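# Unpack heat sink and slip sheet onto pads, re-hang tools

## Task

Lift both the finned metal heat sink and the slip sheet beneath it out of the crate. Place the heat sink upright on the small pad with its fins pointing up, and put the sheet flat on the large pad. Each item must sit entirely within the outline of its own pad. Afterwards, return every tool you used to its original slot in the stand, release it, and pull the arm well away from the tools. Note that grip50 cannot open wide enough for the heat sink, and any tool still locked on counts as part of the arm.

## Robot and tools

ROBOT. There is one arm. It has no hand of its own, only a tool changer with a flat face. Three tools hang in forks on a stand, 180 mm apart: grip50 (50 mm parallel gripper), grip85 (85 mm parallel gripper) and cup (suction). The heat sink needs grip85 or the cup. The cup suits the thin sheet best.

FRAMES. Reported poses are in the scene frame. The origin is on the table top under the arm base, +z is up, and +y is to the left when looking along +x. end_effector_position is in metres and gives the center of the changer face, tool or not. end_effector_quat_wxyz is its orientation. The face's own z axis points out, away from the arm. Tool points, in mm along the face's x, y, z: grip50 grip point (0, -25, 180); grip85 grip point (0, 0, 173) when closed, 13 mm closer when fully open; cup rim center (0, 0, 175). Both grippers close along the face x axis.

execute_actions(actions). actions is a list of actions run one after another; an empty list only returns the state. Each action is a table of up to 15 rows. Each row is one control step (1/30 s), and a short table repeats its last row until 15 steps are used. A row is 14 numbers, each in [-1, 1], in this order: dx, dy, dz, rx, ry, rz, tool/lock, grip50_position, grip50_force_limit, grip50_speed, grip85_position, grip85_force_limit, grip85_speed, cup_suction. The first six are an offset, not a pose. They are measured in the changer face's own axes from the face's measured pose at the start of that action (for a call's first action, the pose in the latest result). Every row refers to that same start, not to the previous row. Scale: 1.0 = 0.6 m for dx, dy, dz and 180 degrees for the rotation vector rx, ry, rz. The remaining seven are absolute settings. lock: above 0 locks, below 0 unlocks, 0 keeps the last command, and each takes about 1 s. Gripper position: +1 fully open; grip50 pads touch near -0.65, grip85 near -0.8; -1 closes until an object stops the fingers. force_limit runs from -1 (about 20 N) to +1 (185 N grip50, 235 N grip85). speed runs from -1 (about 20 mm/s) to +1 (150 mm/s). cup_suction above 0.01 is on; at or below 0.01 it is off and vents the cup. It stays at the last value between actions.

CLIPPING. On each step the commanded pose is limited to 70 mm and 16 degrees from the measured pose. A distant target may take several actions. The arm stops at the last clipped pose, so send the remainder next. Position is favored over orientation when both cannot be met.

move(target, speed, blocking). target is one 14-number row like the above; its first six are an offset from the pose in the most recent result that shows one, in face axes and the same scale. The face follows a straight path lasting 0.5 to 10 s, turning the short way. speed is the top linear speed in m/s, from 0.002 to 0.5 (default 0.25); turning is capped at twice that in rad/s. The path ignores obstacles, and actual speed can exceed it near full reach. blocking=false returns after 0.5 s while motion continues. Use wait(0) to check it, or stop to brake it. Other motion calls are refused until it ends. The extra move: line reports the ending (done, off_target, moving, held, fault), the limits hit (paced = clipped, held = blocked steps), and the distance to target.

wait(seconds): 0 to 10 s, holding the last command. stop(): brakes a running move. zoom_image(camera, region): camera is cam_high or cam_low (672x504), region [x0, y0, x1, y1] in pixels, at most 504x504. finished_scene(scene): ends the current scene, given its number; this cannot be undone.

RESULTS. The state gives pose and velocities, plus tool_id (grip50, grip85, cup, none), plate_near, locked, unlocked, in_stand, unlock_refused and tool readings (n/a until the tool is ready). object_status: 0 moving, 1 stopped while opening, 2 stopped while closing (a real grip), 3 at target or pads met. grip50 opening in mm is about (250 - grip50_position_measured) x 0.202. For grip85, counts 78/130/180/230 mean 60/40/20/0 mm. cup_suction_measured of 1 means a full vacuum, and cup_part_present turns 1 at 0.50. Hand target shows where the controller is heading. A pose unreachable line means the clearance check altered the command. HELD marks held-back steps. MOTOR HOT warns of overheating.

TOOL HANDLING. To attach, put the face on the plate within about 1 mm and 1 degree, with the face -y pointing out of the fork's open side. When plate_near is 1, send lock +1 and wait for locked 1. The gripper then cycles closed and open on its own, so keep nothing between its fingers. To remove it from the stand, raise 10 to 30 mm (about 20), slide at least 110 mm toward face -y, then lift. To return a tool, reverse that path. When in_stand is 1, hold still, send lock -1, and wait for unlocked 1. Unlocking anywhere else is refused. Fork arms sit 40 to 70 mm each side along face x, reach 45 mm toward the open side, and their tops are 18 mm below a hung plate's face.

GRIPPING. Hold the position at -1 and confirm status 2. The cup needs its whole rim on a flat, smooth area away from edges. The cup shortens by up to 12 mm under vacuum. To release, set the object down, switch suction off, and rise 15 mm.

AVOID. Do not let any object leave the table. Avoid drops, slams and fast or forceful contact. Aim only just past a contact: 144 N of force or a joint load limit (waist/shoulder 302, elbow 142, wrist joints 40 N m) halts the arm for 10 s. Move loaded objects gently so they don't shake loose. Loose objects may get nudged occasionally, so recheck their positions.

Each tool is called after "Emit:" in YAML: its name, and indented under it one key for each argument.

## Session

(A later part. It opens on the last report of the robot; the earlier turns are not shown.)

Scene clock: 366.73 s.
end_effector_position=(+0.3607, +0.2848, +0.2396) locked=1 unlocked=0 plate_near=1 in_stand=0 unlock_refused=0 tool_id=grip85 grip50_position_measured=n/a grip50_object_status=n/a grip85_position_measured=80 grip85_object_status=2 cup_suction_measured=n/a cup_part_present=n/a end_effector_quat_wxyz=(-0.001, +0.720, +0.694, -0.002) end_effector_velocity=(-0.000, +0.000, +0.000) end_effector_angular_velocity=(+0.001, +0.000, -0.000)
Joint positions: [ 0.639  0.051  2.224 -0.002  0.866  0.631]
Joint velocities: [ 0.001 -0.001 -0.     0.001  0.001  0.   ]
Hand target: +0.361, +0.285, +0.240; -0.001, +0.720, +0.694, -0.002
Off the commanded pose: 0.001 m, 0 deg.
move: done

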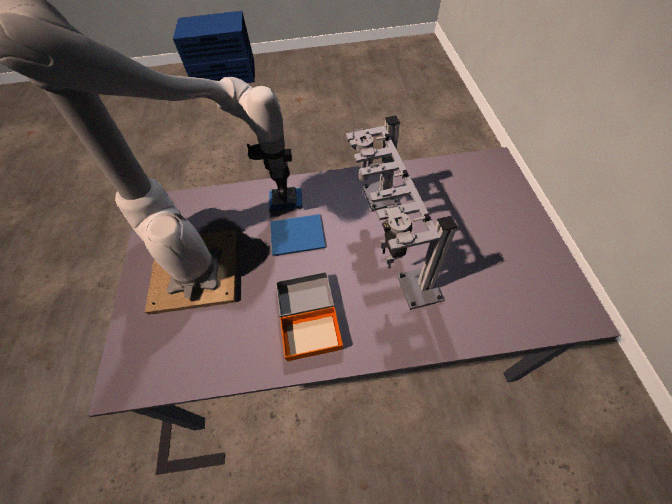

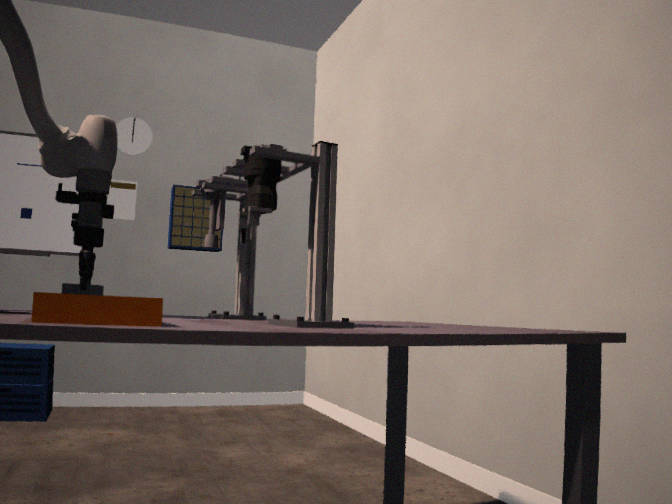

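Emit:
move:
  target: [0.0468, -0.0045, 0.041, 0, 0, 0, 0, 1, 0, 0, -1, -0.4, -0.3, 0]
  speed: 0.1

Emit:
zoom_image:
  camera: "cam_high"
  region: [255, 165, 315, 220]

Scene clock: 371.60 s.
end_effector_position=(+0.3589, +0.3129, +0.2150) locked=1 unlocked=0 plate_near=1 in_stand=0 unlock_refused=0 tool_id=grip85 grip50_position_measured=n/a grip50_object_status=n/a grip85_position_measured=80 grip85_object_status=2 cup_suction_measured=n/a cup_part_present=n/a end_effector_quat_wxyz=(-0.001, +0.720, +0.694, -0.002) end_effector_velocity=(+0.000, +0.000, +0.000) end_effector_angular_velocity=(-0.000, -0.000, +0.002)
Joint positions: [ 0.69   0.109  2.218 -0.002  0.814  0.683]
Joint velocities: [ 0.    -0.    -0.001 -0.001  0.001 -0.001]
Hand target: +0.359, +0.313, +0.215; -0.000, +0.720, +0.694, -0.002
Off the commanded pose: 0.000 m, 0 deg.
move: done

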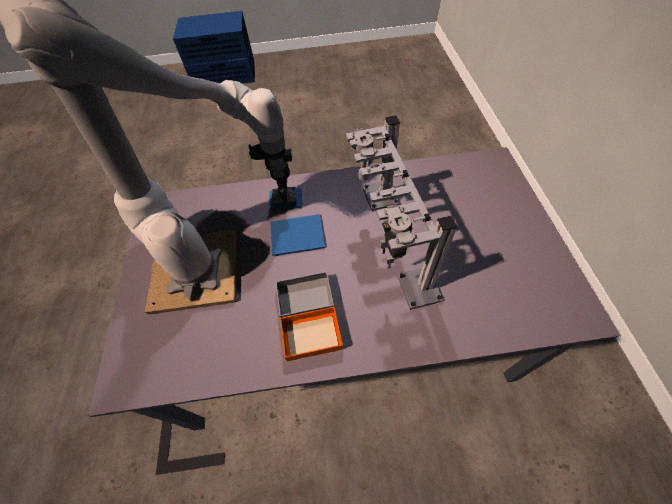

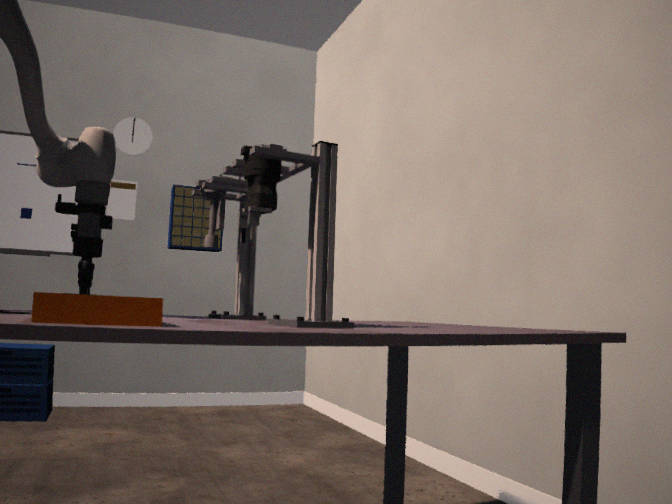

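Region (255, 165, 315, 220) of cam_high's 672x504 image, scaled by 8.400, with more detail than that image has; it fills the top 462 rows of this view, and the rest is white.

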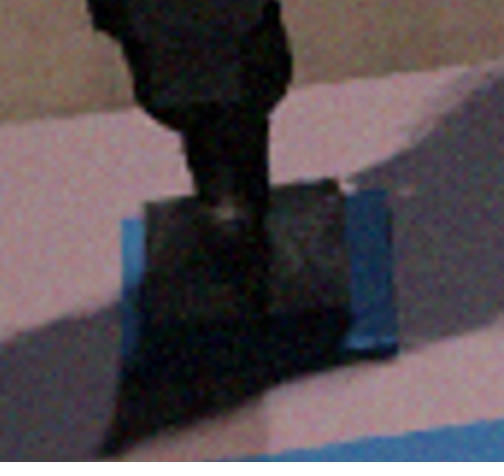

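Emit:
execute_actions:
  actions:
    - [[0.0005,0.0006,0.0015,0,0,0,0,1,0,0,-1,-0.4,-0.3,0],[0.001,0.0012,0.003,0,0,0,0,1,0,0,-1,-0.4,-0.3,0],[0.0015,0.0018,0.0045,0,0,0,0,1,0,0,-1,-0.4,-0.3,0],[0.002,0.0024,0.006,0,0,0,0,1,0,0,-1,-0.4,-0.3,0],[0.0025,0.003,0.0075,0,0,0,0,1,0,0,-1,-0.4,-0.3,0],[0.003,0.0036,0.009,0,0,0,0,1,0,0,-1,-0.4,-0.3,0],[0.003,0.004,0.0105,0,0,0,0,1,0,0,-1,-0.4,-0.3,0],[0.003,0.004,0.0115,0,0,0,0,1,0,0,-1,-0.4,-0.3,0],[0.003,0.004,0.0125,0,0,0,0,1,0,0,-1,-0.4,-0.3,0]]
    - [[0,0,0.0008,0,0,0,0,1,0,0,-1,-0.4,-0.3,0],[0,0,0.0015,0,0,0,0,1,0,0,-1,-0.4,-0.3,0]]

Scene clock: 388.97 s.
end_effector_position=(+0.3614, +0.3146, +0.2066) locked=1 unlocked=0 plate_near=1 in_stand=0 unlock_refused=0 tool_id=grip85 grip50_position_measured=n/a grip50_object_status=n/a grip85_position_measured=80 grip85_object_status=2 cup_suction_measured=n/a cup_part_present=n/a end_effector_quat_wxyz=(-0.001, +0.720, +0.694, -0.002) end_effector_velocity=(+0.000, +0.000, +0.001) end_effector_angular_velocity=(+0.001, -0.000, -0.002)
Joint positions: [ 0.69   0.125  2.22  -0.002  0.796  0.683]
Joint velocities: [-0.    -0.001 -0.     0.001  0.001  0.001]
Hand target: +0.361, +0.315, +0.207; -0.001, +0.720, +0.694, -0.002
Off the commanded pose: 0.000 m, 0 deg.
Step readings (end_effector_position; steps 1 to 15: 1st action; 16 to 30: 2nd action):
0: (+0.3590, +0.3129, +0.2150)
1: (+0.3590, +0.3129, +0.2150)
2: (+0.3591, +0.3130, +0.2146)
4: (+0.3598, +0.3135, +0.2129)
8: (+0.3611, +0.3145, +0.2092)
15: (+0.3614, +0.3146, +0.2075)
16: (+0.3614, +0.3146, +0.2075)
17: (+0.3614, +0.3146, +0.2073)
19: (+0.3614, +0.3146, +0.2066)
23: (+0.3614, +0.3146, +0.2066)
30: end_effector_position above

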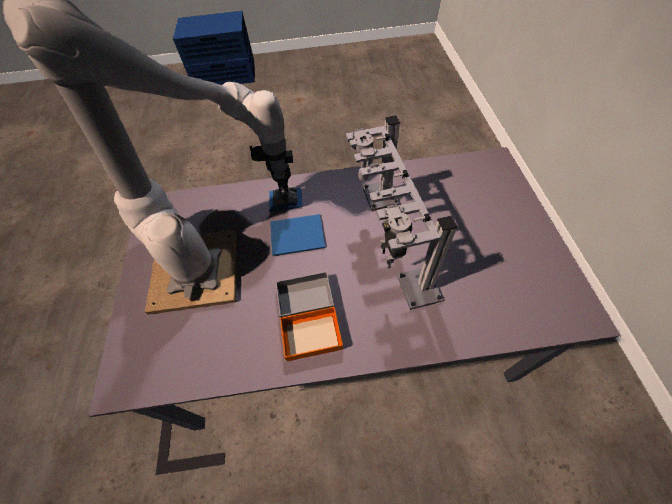

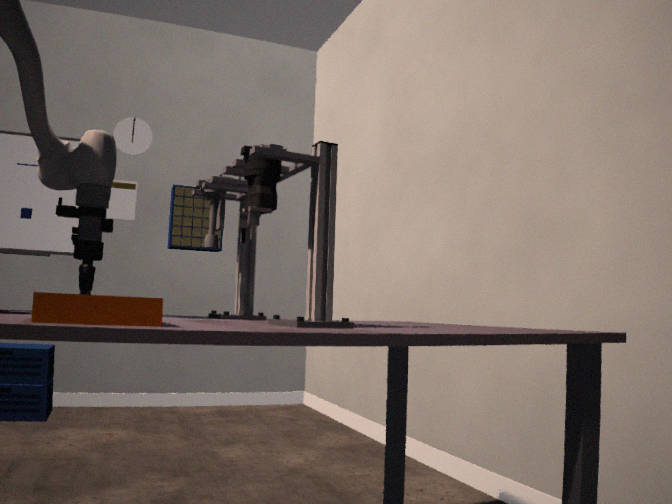

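Emit:
execute_actions:
  actions:
    - [[0,0,0.0007,0,0,0,0,1,0,0,-1,-0.4,-0.3,0],[0,0,0.0013,0,0,0,0,1,0,0,-1,-0.4,-0.3,0]]

Emit:
zoom_image:
  camera: "cam_high"
  region: [262, 178, 312, 218]

Scene clock: 392.57 s.
end_effector_position=(+0.3614, +0.3146, +0.2058) locked=1 unlocked=0 plate_near=1 in_stand=0 unlock_refused=0 tool_id=grip85 grip50_position_measured=n/a grip50_object_status=n/a grip85_position_measured=80 grip85_object_status=2 cup_suction_measured=n/a cup_part_present=n/a end_effector_quat_wxyz=(-0.001, +0.720, +0.694, -0.002) end_effector_velocity=(+0.001, +0.000, +0.001) end_effector_angular_velocity=(+0.000, -0.002, +0.000)
Joint positions: [ 0.69   0.127  2.22  -0.002  0.795  0.683]
Joint velocities: [-0.    -0.    -0.001 -0.001 -0.    -0.   ]
Hand target: +0.361, +0.315, +0.206; -0.001, +0.720, +0.694, -0.002
Off the commanded pose: 0.000 m, 0 deg.
Step readings (end_effector_position):
0: (+0.3614, +0.3146, +0.2066)
1: (+0.3614, +0.3146, +0.2066)
2: (+0.3615, +0.3147, +0.2065)
4: (+0.3616, +0.3148, +0.2060)
8: (+0.3614, +0.3146, +0.2059)
15: end_effector_position above

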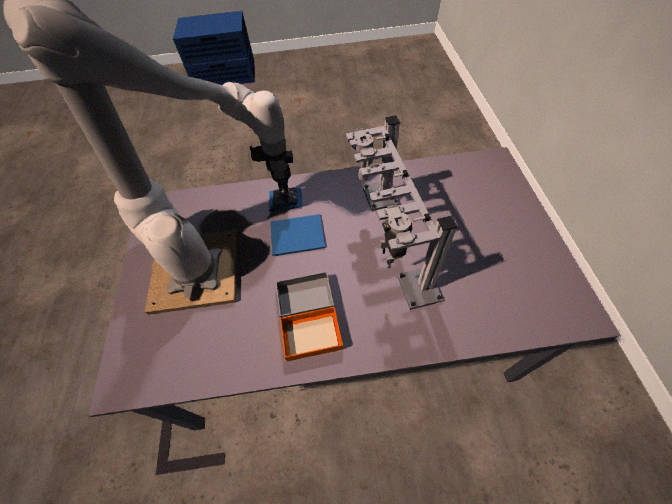

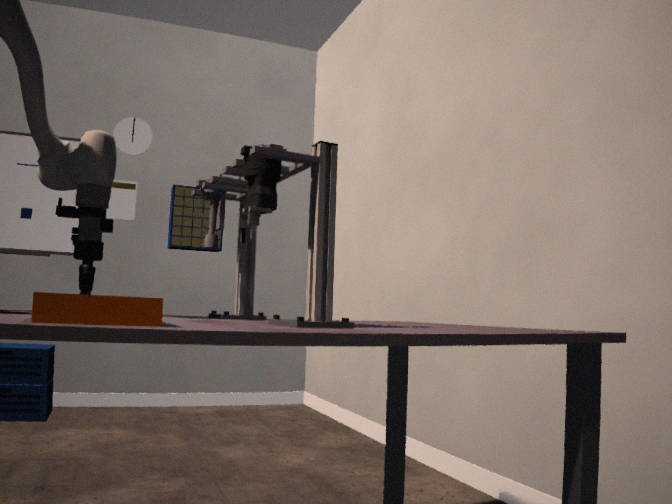

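Region (262, 178, 312, 218) of cam_high's 672x504 image, scaled by 10.080, with more detail than that image has; it fills the top 403 rows of this view, and the rest is white.

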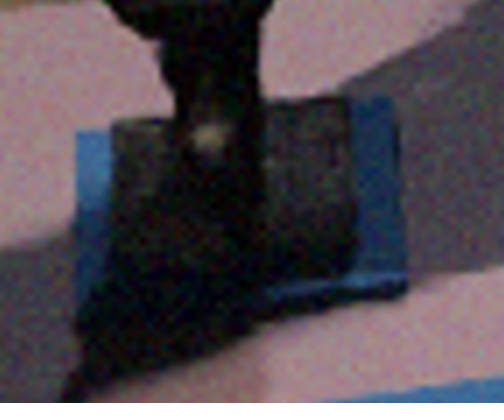

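Emit:
execute_actions:
  actions:
    - [[0,0,0.0006,0,0,0,0,1,0,0,-1,-0.4,-0.3,0],[0,0,0.0012,0,0,0,0,1,0,0,-1,-0.4,-0.3,0]]

Scene clock: 395.03 s.
end_effector_position=(+0.3614, +0.3146, +0.2052) locked=1 unlocked=0 plate_near=1 in_stand=0 unlock_refused=0 tool_id=grip85 grip50_position_measured=n/a grip50_object_status=n/a grip85_position_measured=80 grip85_object_status=2 cup_suction_measured=n/a cup_part_present=n/a end_effector_quat_wxyz=(-0.001, +0.720, +0.694, -0.002) end_effector_velocity=(-0.000, -0.000, -0.001) end_effector_angular_velocity=(-0.002, +0.001, +0.001)
Joint positions: [ 0.69   0.127  2.221 -0.002  0.793  0.683]
Joint velocities: [-0.     0.001  0.001 -0.001  0.001 -0.   ]
Hand target: +0.361, +0.315, +0.205; -0.001, +0.720, +0.694, -0.002
Off the commanded pose: 0.000 m, 0 deg.
Step readings (end_effector_position):
0: (+0.3614, +0.3146, +0.2058)
1: (+0.3614, +0.3146, +0.2058)
2: (+0.3614, +0.3146, +0.2057)
4: (+0.3614, +0.3146, +0.2054)
8: (+0.3614, +0.3146, +0.2053)
15: end_effector_position above

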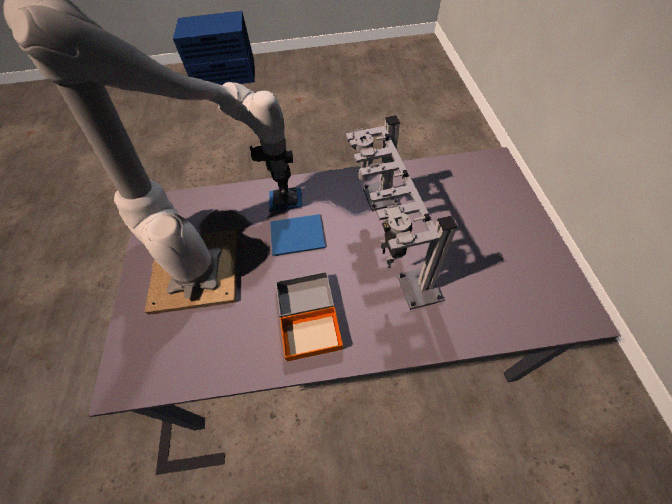

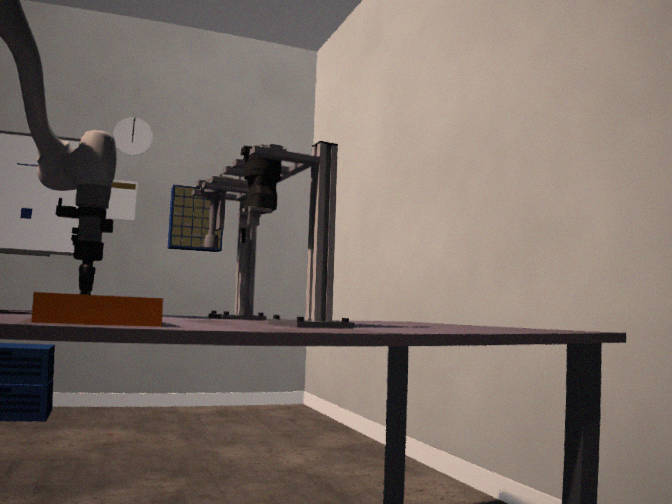

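Emit:
execute_actions:
  actions:
    - [[0,0,0.0005,0,0,0,0,1,0,0,-1,-0.4,-0.3,0],[0,0,0.0009,0,0,0,0,1,0,0,-1,-0.4,-0.3,0]]

Scene clock: 409.23 s.
end_effector_position=(+0.3614, +0.3146, +0.2055) locked=1 unlocked=0 plate_near=1 in_stand=0 unlock_refused=0 tool_id=grip85 grip50_position_measured=n/a grip50_object_status=n/a grip85_position_measured=80 grip85_object_status=2 cup_suction_measured=n/a cup_part_present=n/a end_effector_quat_wxyz=(-0.001, +0.720, +0.694, -0.002) end_effector_velocity=(+0.000, +0.000, +0.000) end_effector_angular_velocity=(-0.000, -0.001, +0.000)
Joint positions: [ 0.69   0.127  2.22  -0.002  0.795  0.683]
Joint velocities: [-0.    -0.    -0.    -0.001  0.     0.   ]
Hand target: +0.361, +0.315, +0.206; -0.001, +0.720, +0.694, -0.002
Off the commanded pose: 0.001 m, 0 deg.
FORCE FAULT: contact force on the arm reached its limit, and the arm stopped for 10 seconds. The contact can be on any part of the arm, not only on its tool. That time counts as 19 of the actions that you can send in this scene. The arm's remaining commands of this call were not run. The arm holds still and accepts commands again. Move the arm away from the contact; if what it grips holds it there, let go first. Pushing or pulling that hard again can fault the arm again.
Step readings (end_effector_position):
0: (+0.3614, +0.3146, +0.2051)
1: (+0.3614, +0.3146, +0.2051)
2: (+0.3614, +0.3146, +0.2051)
4: (+0.3614, +0.3146, +0.2055)
8: (+0.3614, +0.3146, +0.2055)
15: (+0.3614, +0.3146, +0.2055)

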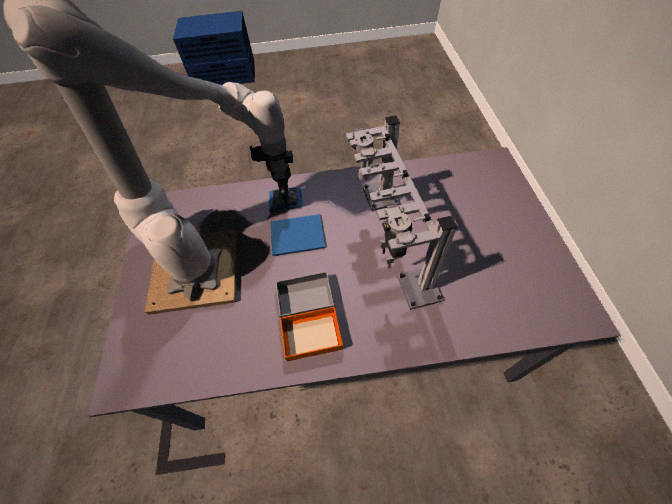

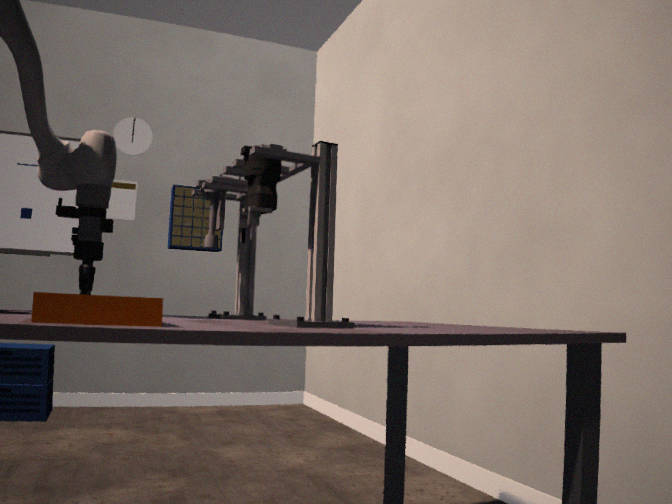

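Emit:
execute_actions:
  actions:
    - [[0,0,-0.0002,0,0,0,0,1,0,0,1,-0.4,0.3,0]]

Emit:
move:
  target: [0, 0, -0.075, 0, 0, 0, 0, 1, 0, 0, 1, -0.4, 0.3, 0]
  speed: 0.15

Scene clock: 413.90 s.
end_effector_position=(+0.3614, +0.3146, +0.2056) locked=1 unlocked=0 plate_near=1 in_stand=0 unlock_refused=0 tool_id=grip85 grip50_position_measured=n/a grip50_object_status=n/a grip85_position_measured=3 grip85_object_status=0 cup_suction_measured=n/a cup_part_present=n/a end_effector_quat_wxyz=(-0.001, +0.720, +0.694, -0.002) end_effector_velocity=(+0.000, +0.000, +0.000) end_effector_angular_velocity=(+0.000, +0.001, -0.001)
Joint positions: [ 0.69   0.127  2.22  -0.002  0.795  0.683]
Joint velocities: [ 0.     0.    -0.001  0.001  0.001  0.   ]
Hand target: +0.361, +0.315, +0.206; -0.001, +0.720, +0.694, -0.002
Off the commanded pose: 0.000 m, 0 deg.
Step readings (end_effector_position):
0: (+0.3614, +0.3146, +0.2055)
1: (+0.3614, +0.3146, +0.2055)
2: (+0.3614, +0.3146, +0.2055)
4: (+0.3614, +0.3146, +0.2055)
8: (+0.3614, +0.3146, +0.2056)
15: end_effector_position above

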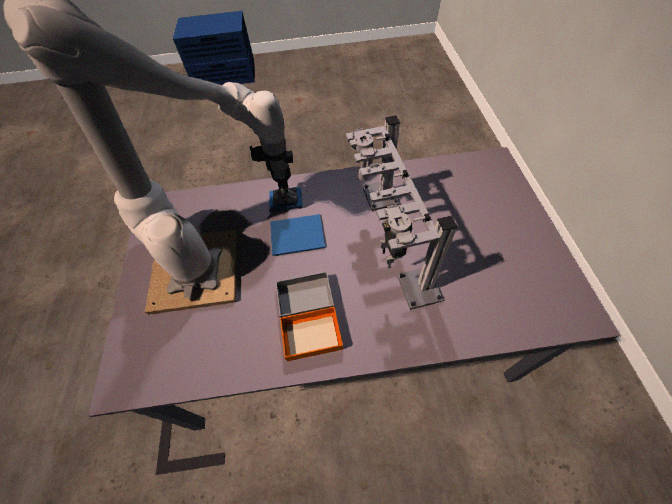

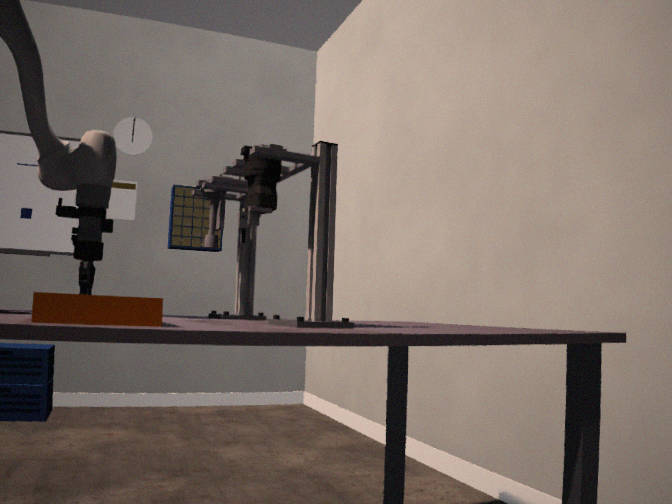

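Scene clock: 414.63 s.
end_effector_position=(+0.3615, +0.3147, +0.2506) locked=1 unlocked=0 plate_near=1 in_stand=0 unlock_refused=0 tool_id=grip85 grip50_position_measured=n/a grip50_object_status=n/a grip85_position_measured=3 grip85_object_status=3 cup_suction_measured=n/a cup_part_present=n/a end_effector_quat_wxyz=(-0.001, +0.720, +0.694, -0.002) end_effector_velocity=(+0.000, +0.000, +0.000) end_effector_angular_velocity=(+0.001, -0.001, -0.000)
Joint positions: [ 0.69   0.067  2.181 -0.002  0.894  0.683]
Joint velocities: [ 0.    -0.    -0.001  0.     0.     0.   ]
Hand target: +0.362, +0.315, +0.251; -0.001, +0.720, +0.694, -0.002
Off the commanded pose: 0.000 m, 0 deg.
move: done

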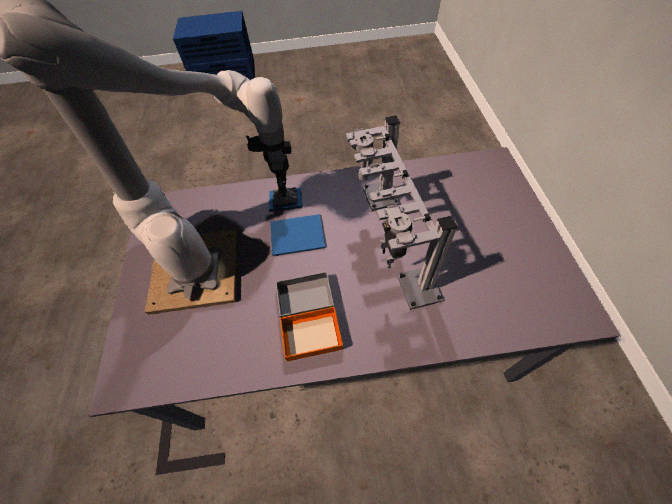

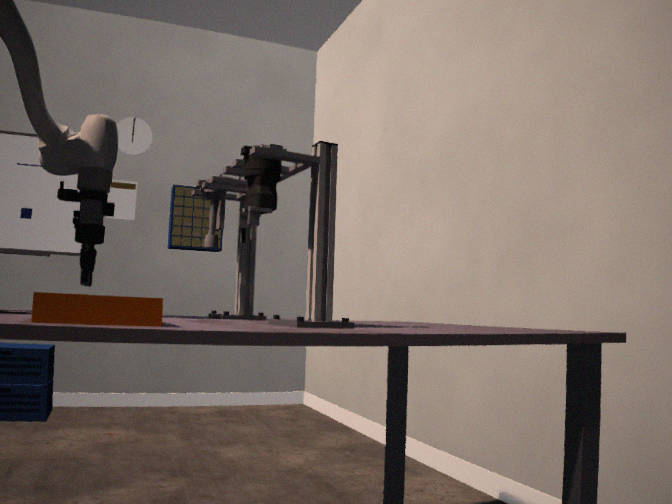

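Emit:
move:
  target: [-0.4912, 0.3511, -0.2173, 0, 0, -0.0467, 0, 1, 0, 0, 1, -0.4, 0.3, 0]
  speed: 0.35

Emit:
zoom_image:
  camera: "cam_high"
  region: [255, 170, 315, 220]

Scene clock: 422.83 s.
end_effector_position=(+0.5617, +0.0131, +0.3807) locked=1 unlocked=0 plate_near=1 in_stand=0 unlock_refused=0 tool_id=grip85 grip50_position_measured=n/a grip50_object_status=n/a grip85_position_measured=3 grip85_object_status=3 cup_suction_measured=n/a cup_part_present=n/a end_effector_quat_wxyz=(-0.001, +0.667, +0.745, -0.002) end_effector_velocity=(+0.001, -0.000, +0.001) end_effector_angular_velocity=(+0.000, -0.002, -0.001)
Joint positions: [ 0.005  0.073  1.901 -0.     1.167 -0.15 ]
Joint velocities: [-0.001 -0.    -0.002  0.    -0.     0.   ]
Hand target: +0.562, +0.013, +0.381; -0.001, +0.667, +0.745, -0.002
Off the commanded pose: 0.000 m, 0 deg.
move: done

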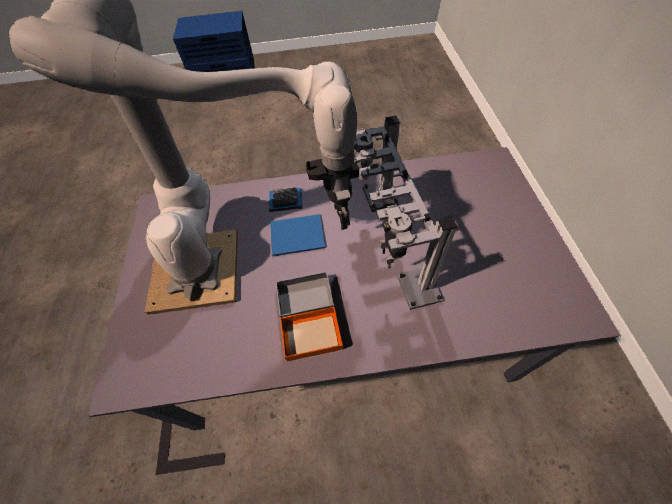

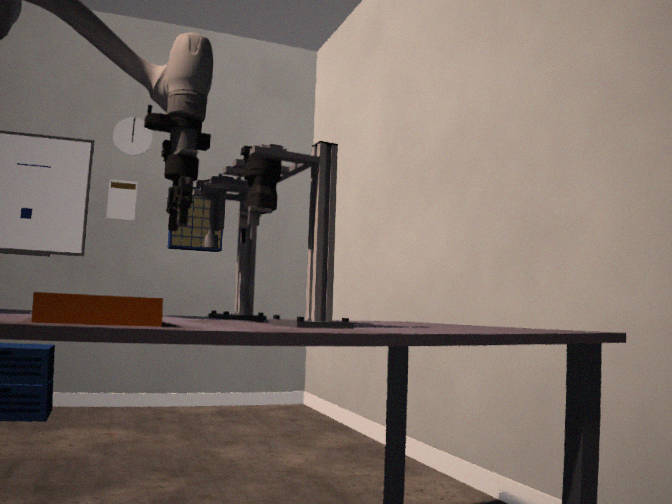

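Region (255, 170, 315, 220) of cam_high's 672x504 image, scaled by 8.400, with more detail than that image has.

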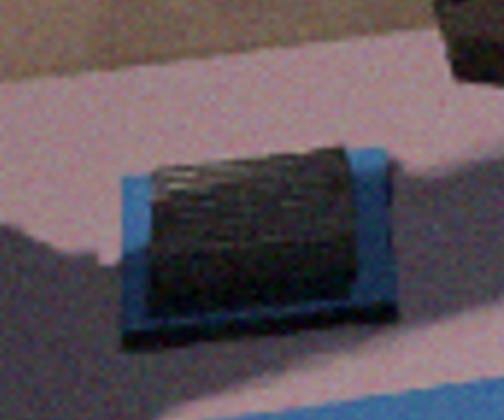

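Emit:
move:
  target: [-0.0009, 0.2159, 0, 0, 0, 0, 0, 1, 0, 0, 1, -0.4, 0.3, 0]
  speed: 0.15

Scene clock: 428.13 s.
end_effector_position=(+0.6905, +0.0268, +0.3803) locked=1 unlocked=0 plate_near=1 in_stand=0 unlock_refused=0 tool_id=grip85 grip50_position_measured=n/a grip50_object_status=n/a grip85_position_measured=3 grip85_object_status=3 cup_suction_measured=n/a cup_part_present=n/a end_effector_quat_wxyz=(-0.001, +0.667, +0.745, -0.002) end_effector_velocity=(+0.000, -0.000, +0.001) end_effector_angular_velocity=(+0.000, -0.002, -0.000)
Joint positions: [ 0.033  0.271  1.662 -0.     1.208 -0.122]
Joint velocities: [-0.    -0.    -0.001  0.    -0.    -0.   ]
Hand target: +0.691, +0.027, +0.380; -0.001, +0.667, +0.745, -0.002
Off the commanded pose: 0.000 m, 0 deg.
move: done

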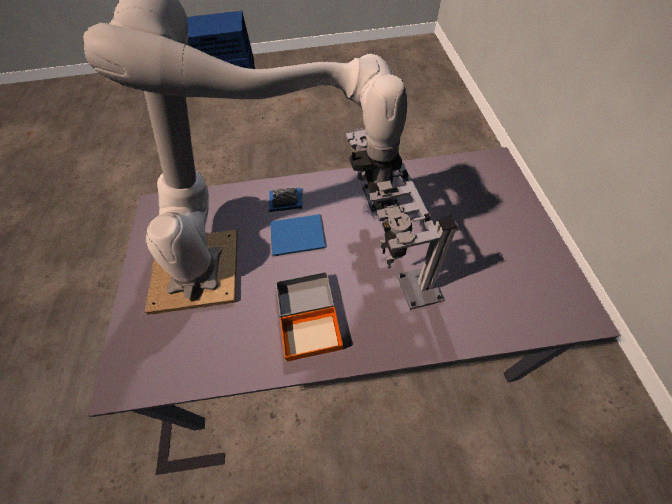

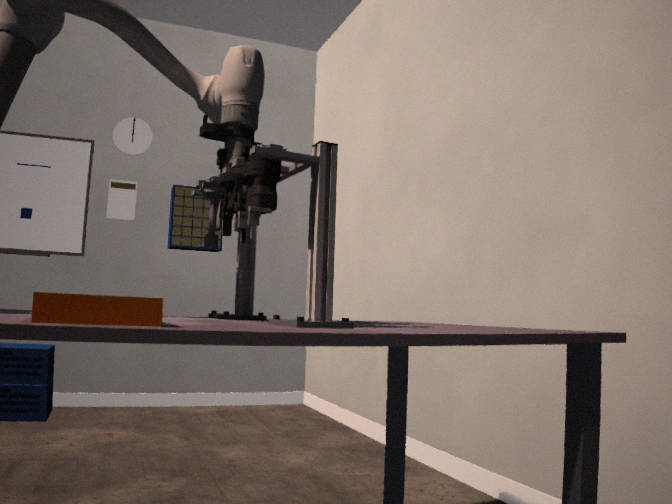

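Emit:
move:
  target: [-0.0002, 0, 0.0317, 0, 0, 0, 0, 1, 0, 0, 1, -0.4, 0.3, 0]
  speed: 0.04

Scene clock: 431.63 s.
end_effector_position=(+0.6905, +0.0267, +0.3612) locked=1 unlocked=0 plate_near=1 in_stand=1 unlock_refused=0 tool_id=grip85 grip50_position_measured=n/a grip50_object_status=n/a grip85_position_measured=3 grip85_object_status=3 cup_suction_measured=n/a cup_part_present=n/a end_effector_quat_wxyz=(-0.001, +0.667, +0.745, -0.002) end_effector_velocity=(+0.000, +0.000, +0.000) end_effector_angular_velocity=(+0.001, -0.000, -0.001)
Joint positions: [ 0.032  0.282  1.684 -0.     1.175 -0.123]
Joint velocities: [ 0.    -0.    -0.     0.001  0.     0.   ]
Hand target: +0.690, +0.027, +0.361; -0.001, +0.667, +0.745, -0.002
Off the commanded pose: 0.000 m, 0 deg.
move: done

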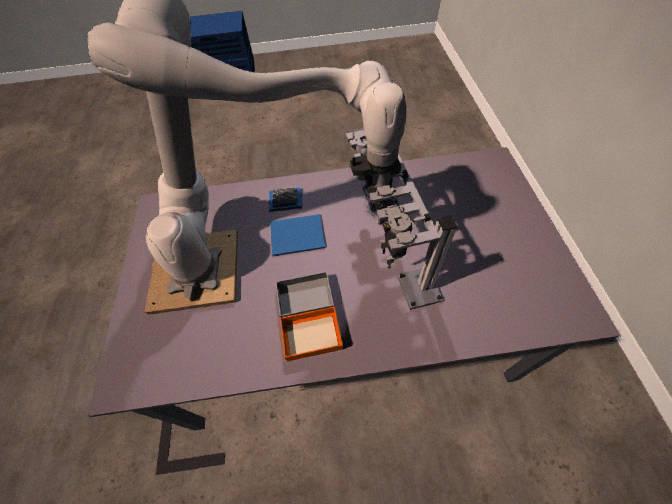

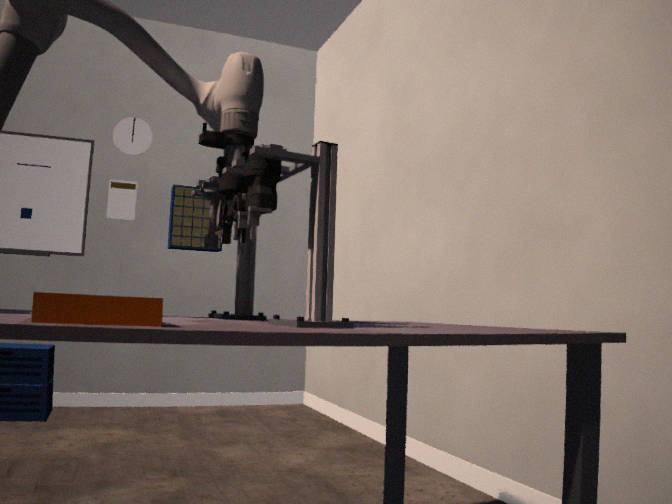

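Emit:
execute_actions:
  actions:
    - [[0,0,0,0,0,0,-1,1,0,0,1,-0.4,0.3,0]]

Emit:
zoom_image:
  camera: "cam_low"
  region: [190, 140, 250, 200]

Emit:
zoom_image:
  camera: "cam_high"
  region: [355, 160, 403, 196]

Scene clock: 435.70 s.
end_effector_position=(+0.6905, +0.0267, +0.3613) locked=0 unlocked=0 plate_near=0 in_stand=1 unlock_refused=0 tool_id=none grip50_position_measured=n/a grip50_object_status=n/a grip85_position_measured=n/a grip85_object_status=n/a cup_suction_measured=n/a cup_part_present=n/a end_effector_quat_wxyz=(-0.001, +0.667, +0.745, -0.002) end_effector_velocity=(-0.000, -0.000, +0.000) end_effector_angular_velocity=(-0.001, +0.000, -0.000)
Joint positions: [ 0.032  0.282  1.684  0.     1.175 -0.123]
Joint velocities: [-0.    -0.     0.    -0.001  0.     0.001]
Hand target: +0.690, +0.027, +0.361; -0.001, +0.667, +0.745, -0.002
Off the commanded pose: 0.000 m, 0 deg.
Step readings (end_effector_position):
0: (+0.6905, +0.0267, +0.3613)
1: (+0.6905, +0.0267, +0.3613)
2: (+0.6905, +0.0267, +0.3613)
4: (+0.6905, +0.0267, +0.3613)
8: (+0.6905, +0.0267, +0.3613)
15: end_effector_position above

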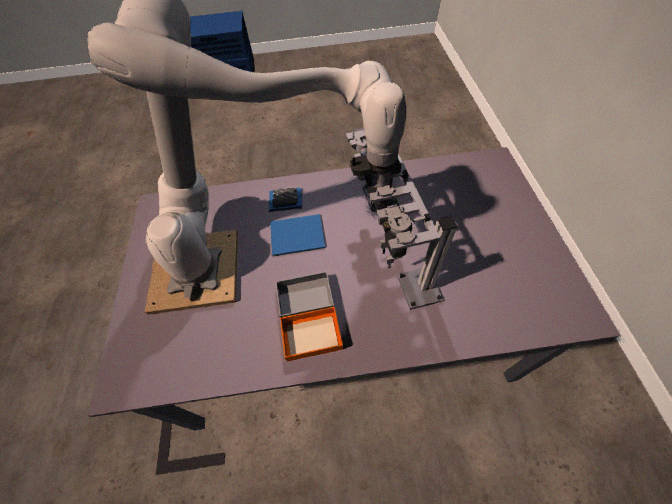

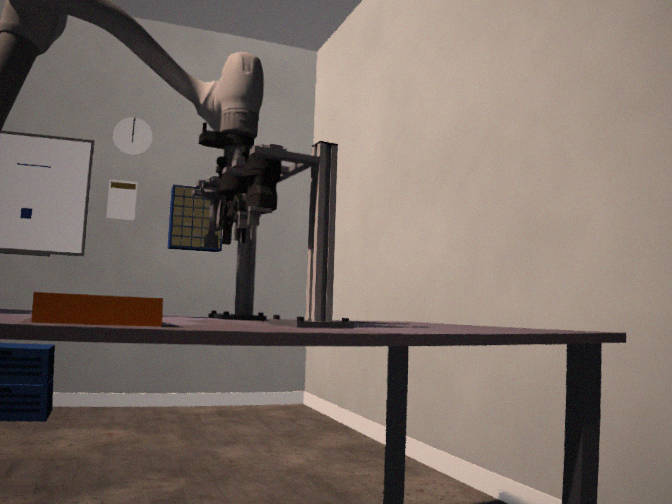

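Region (190, 140, 250, 200) of cam_low's 672x504 image, scaled by 8.400, with more detail than that image has.

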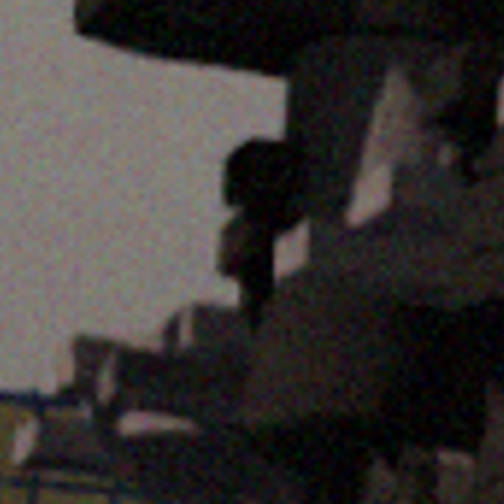

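Region (355, 160, 403, 196) of cam_high's 672x504 image, scaled by 10.500, with more detail than that image has; it fills the top 378 rows of this view, and the rest is white.

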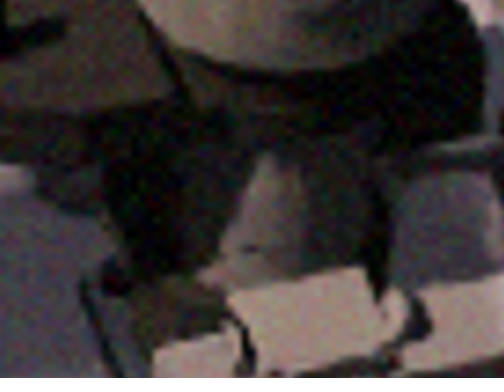

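Emit:
execute_actions:
  actions: []

Scene clock: 437.00 s.
end_effector_position=(+0.6905, +0.0267, +0.3613) locked=0 unlocked=1 plate_near=0 in_stand=1 unlock_refused=0 tool_id=none grip50_position_measured=n/a grip50_object_status=n/a grip85_position_measured=n/a grip85_object_status=n/a cup_suction_measured=n/a cup_part_present=n/a end_effector_quat_wxyz=(-0.001, +0.667, +0.745, -0.002) end_effector_velocity=(+0.000, +0.000, +0.000) end_effector_angular_velocity=(+0.000, +0.000, -0.001)
Joint positions: [ 0.032  0.282  1.684 -0.     1.175 -0.123]
Joint velocities: [ 0.     0.    -0.     0.     0.     0.001]
Hand target: +0.690, +0.027, +0.361; -0.001, +0.667, +0.745, -0.002
Off the commanded pose: 0.000 m, 0 deg.

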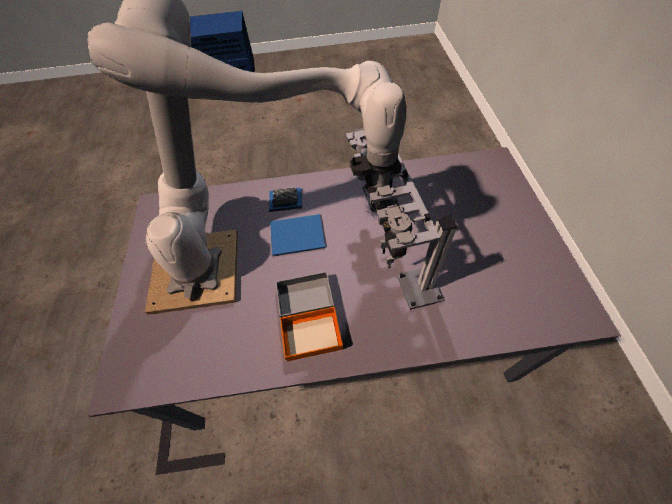

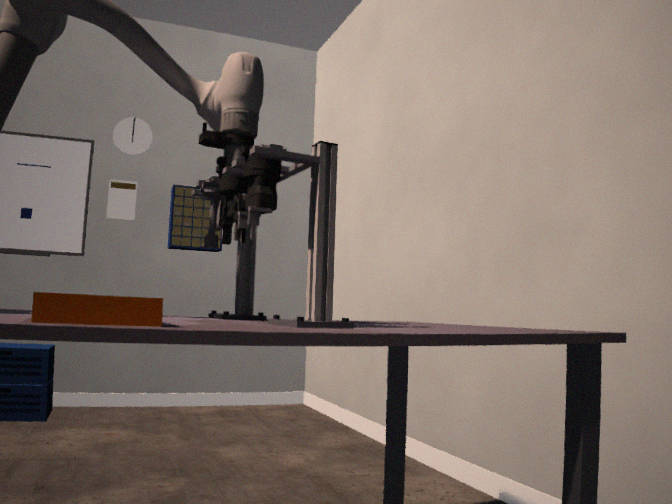

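Emit:
move:
  target: [0, 0, -0.03, 0, 0, 0, 0, 1, 0, 0, 1, 0, 0, 0]
  speed: 0.06

Emit:
move:
  target: [0.3, 0, 0.008, 0, 0, 0, 0, 1, 0, 0, 1, 0, 0, 0]
  speed: 0.25

Emit:
zoom_image:
  camera: "cam_low"
  region: [185, 150, 235, 200]

Emit:
zoom_image:
  camera: "cam_high"
  region: [340, 120, 390, 160]

Scene clock: 442.43 s.
end_effector_position=(+0.6905, +0.0267, +0.3793) locked=0 unlocked=1 plate_near=0 in_stand=0 unlock_refused=0 tool_id=none grip50_position_measured=n/a grip50_object_status=n/a grip85_position_measured=n/a grip85_object_status=n/a cup_suction_measured=n/a cup_part_present=n/a end_effector_quat_wxyz=(-0.001, +0.667, +0.745, -0.002) end_effector_velocity=(-0.000, +0.000, -0.000) end_effector_angular_velocity=(-0.000, +0.001, +0.000)
Joint positions: [ 0.032  0.272  1.664 -0.     1.207 -0.123]
Joint velocities: [ 0.    -0.     0.    -0.     0.001  0.   ]
Hand target: +0.691, +0.027, +0.379; -0.001, +0.667, +0.745, -0.002
Off the commanded pose: 0.000 m, 0 deg.
move: done

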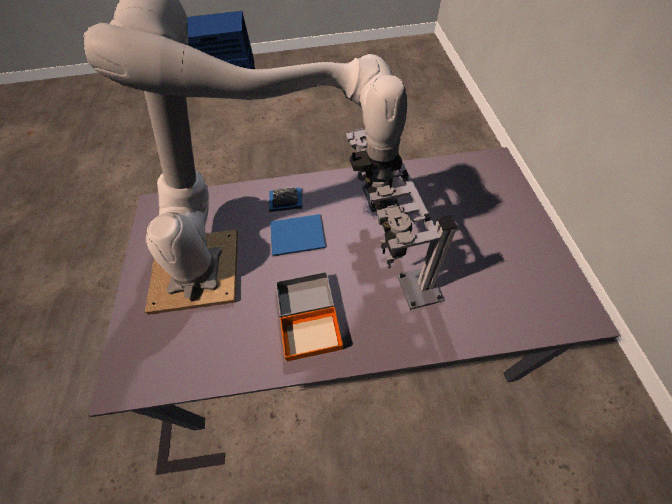

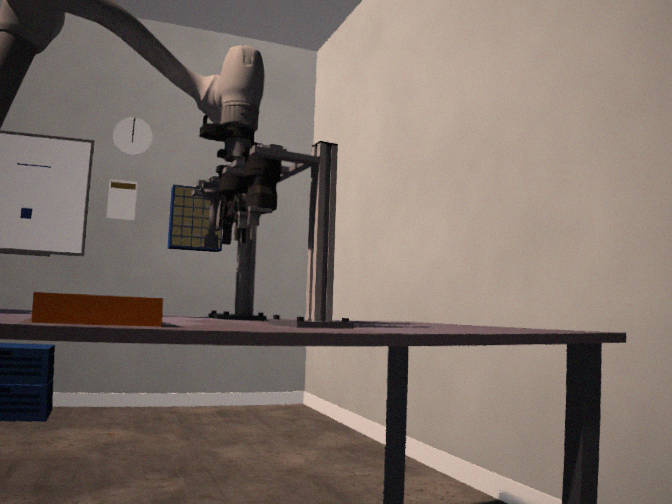

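Scene clock: 443.53 s.
end_effector_position=(+0.6707, +0.2054, +0.3743) locked=0 unlocked=1 plate_near=0 in_stand=0 unlock_refused=0 tool_id=none grip50_position_measured=n/a grip50_object_status=n/a grip85_position_measured=n/a grip85_object_status=n/a cup_suction_measured=n/a cup_part_present=n/a end_effector_quat_wxyz=(-0.001, +0.667, +0.745, -0.002) end_effector_velocity=(-0.000, -0.000, -0.001) end_effector_angular_velocity=(-0.002, +0.001, -0.000)
Joint positions: [ 0.293  0.29   1.648 -0.     1.203  0.138]
Joint velocities: [ 0.     0.001  0.    -0.002  0.001  0.001]
Hand target: +0.671, +0.205, +0.374; -0.001, +0.667, +0.745, -0.002
Off the commanded pose: 0.000 m, 0 deg.
move: done

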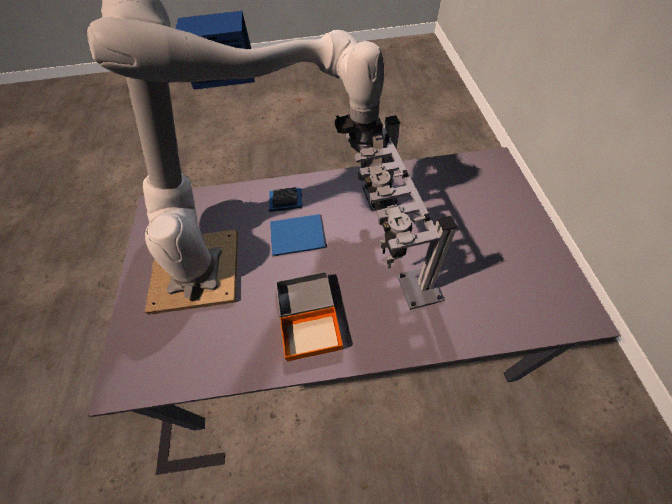

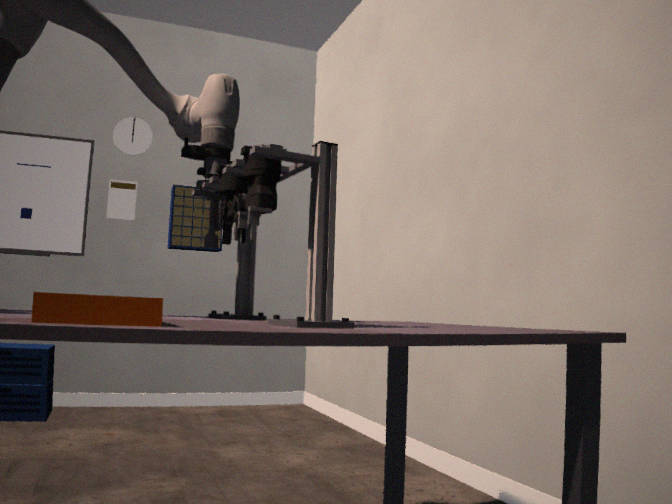

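Region (185, 150, 235, 200) of cam_low's 672x504 image, scaled by 10.080, with more detail than that image has.

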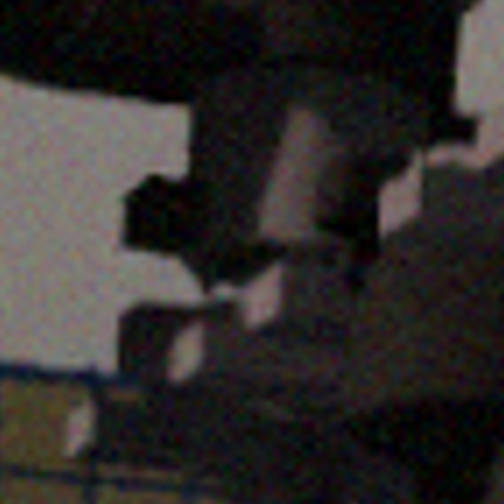

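Region (340, 120, 390, 160) of cam_high's 672x504 image, scaled by 10.080, with more detail than that image has; it fills the top 403 rows of this view, and the rest is white.

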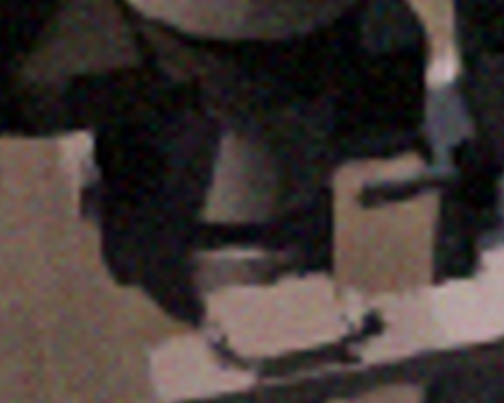

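Emit:
execute_actions:
  actions:
    - [[-0.0004,0,0.001,0,0,0,0,1,0,0,1,0,0,0],[-0.0008,0,0.002,0,0,0,0,1,0,0,1,0,0,0],[-0.0008,0,0.003,0,0,0,0,1,0,0,1,0,0,0],[-0.0008,0,0.004,0,0,0,0,1,0,0,1,0,0,0],[-0.0008,0,0.005,0,0,0,0,1,0,0,1,0,0,0]]
    - [[0,0,0.0005,0,0,0,0,1,0,0,1,0,0,0],[0,0,0.001,0,0,0,0,1,0,0,1,0,0,0]]

Scene clock: 453.60 s.
end_effector_position=(+0.6707, +0.2049, +0.3707) locked=0 unlocked=1 plate_near=0 in_stand=0 unlock_refused=0 tool_id=none grip50_position_measured=n/a grip50_object_status=n/a grip85_position_measured=n/a grip85_object_status=n/a cup_suction_measured=n/a cup_part_present=n/a end_effector_quat_wxyz=(-0.001, +0.667, +0.745, -0.002) end_effector_velocity=(+0.000, -0.000, -0.000) end_effector_angular_velocity=(-0.002, +0.000, +0.001)
Joint positions: [ 0.292  0.292  1.652 -0.001  1.197  0.137]
Joint velocities: [ 0.     0.    -0.    -0.002  0.001 -0.   ]
Hand target: +0.671, +0.205, +0.371; -0.001, +0.667, +0.745, -0.002
Off the commanded pose: 0.000 m, 0 deg.
Step readings (end_effector_position; steps 1 to 15: 1st action; 16 to 30: 2nd action):
0: (+0.6707, +0.2055, +0.3743)
1: (+0.6707, +0.2055, +0.3743)
2: (+0.6707, +0.2054, +0.3742)
4: (+0.6708, +0.2051, +0.3731)
8: (+0.6707, +0.2050, +0.3713)
15: (+0.6707, +0.2049, +0.3713)
16: (+0.6707, +0.2049, +0.3713)
17: (+0.6707, +0.2049, +0.3712)
19: (+0.6707, +0.2049, +0.3707)
23: (+0.6707, +0.2049, +0.3707)
30: end_effector_position above

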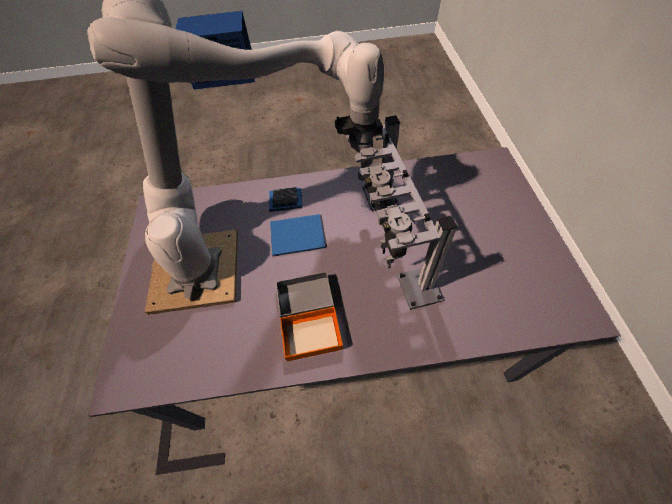

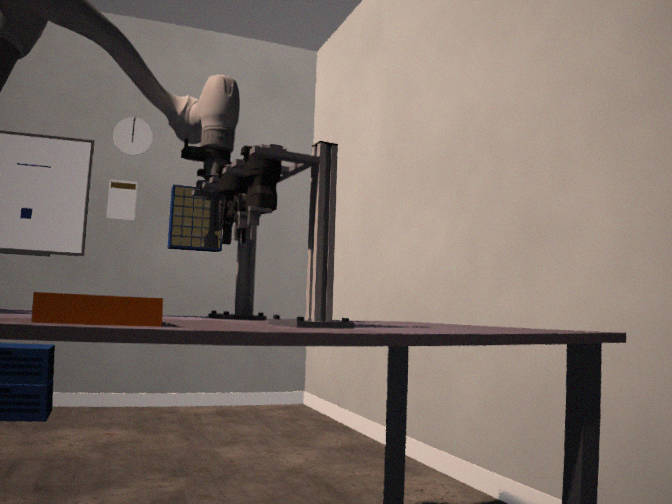

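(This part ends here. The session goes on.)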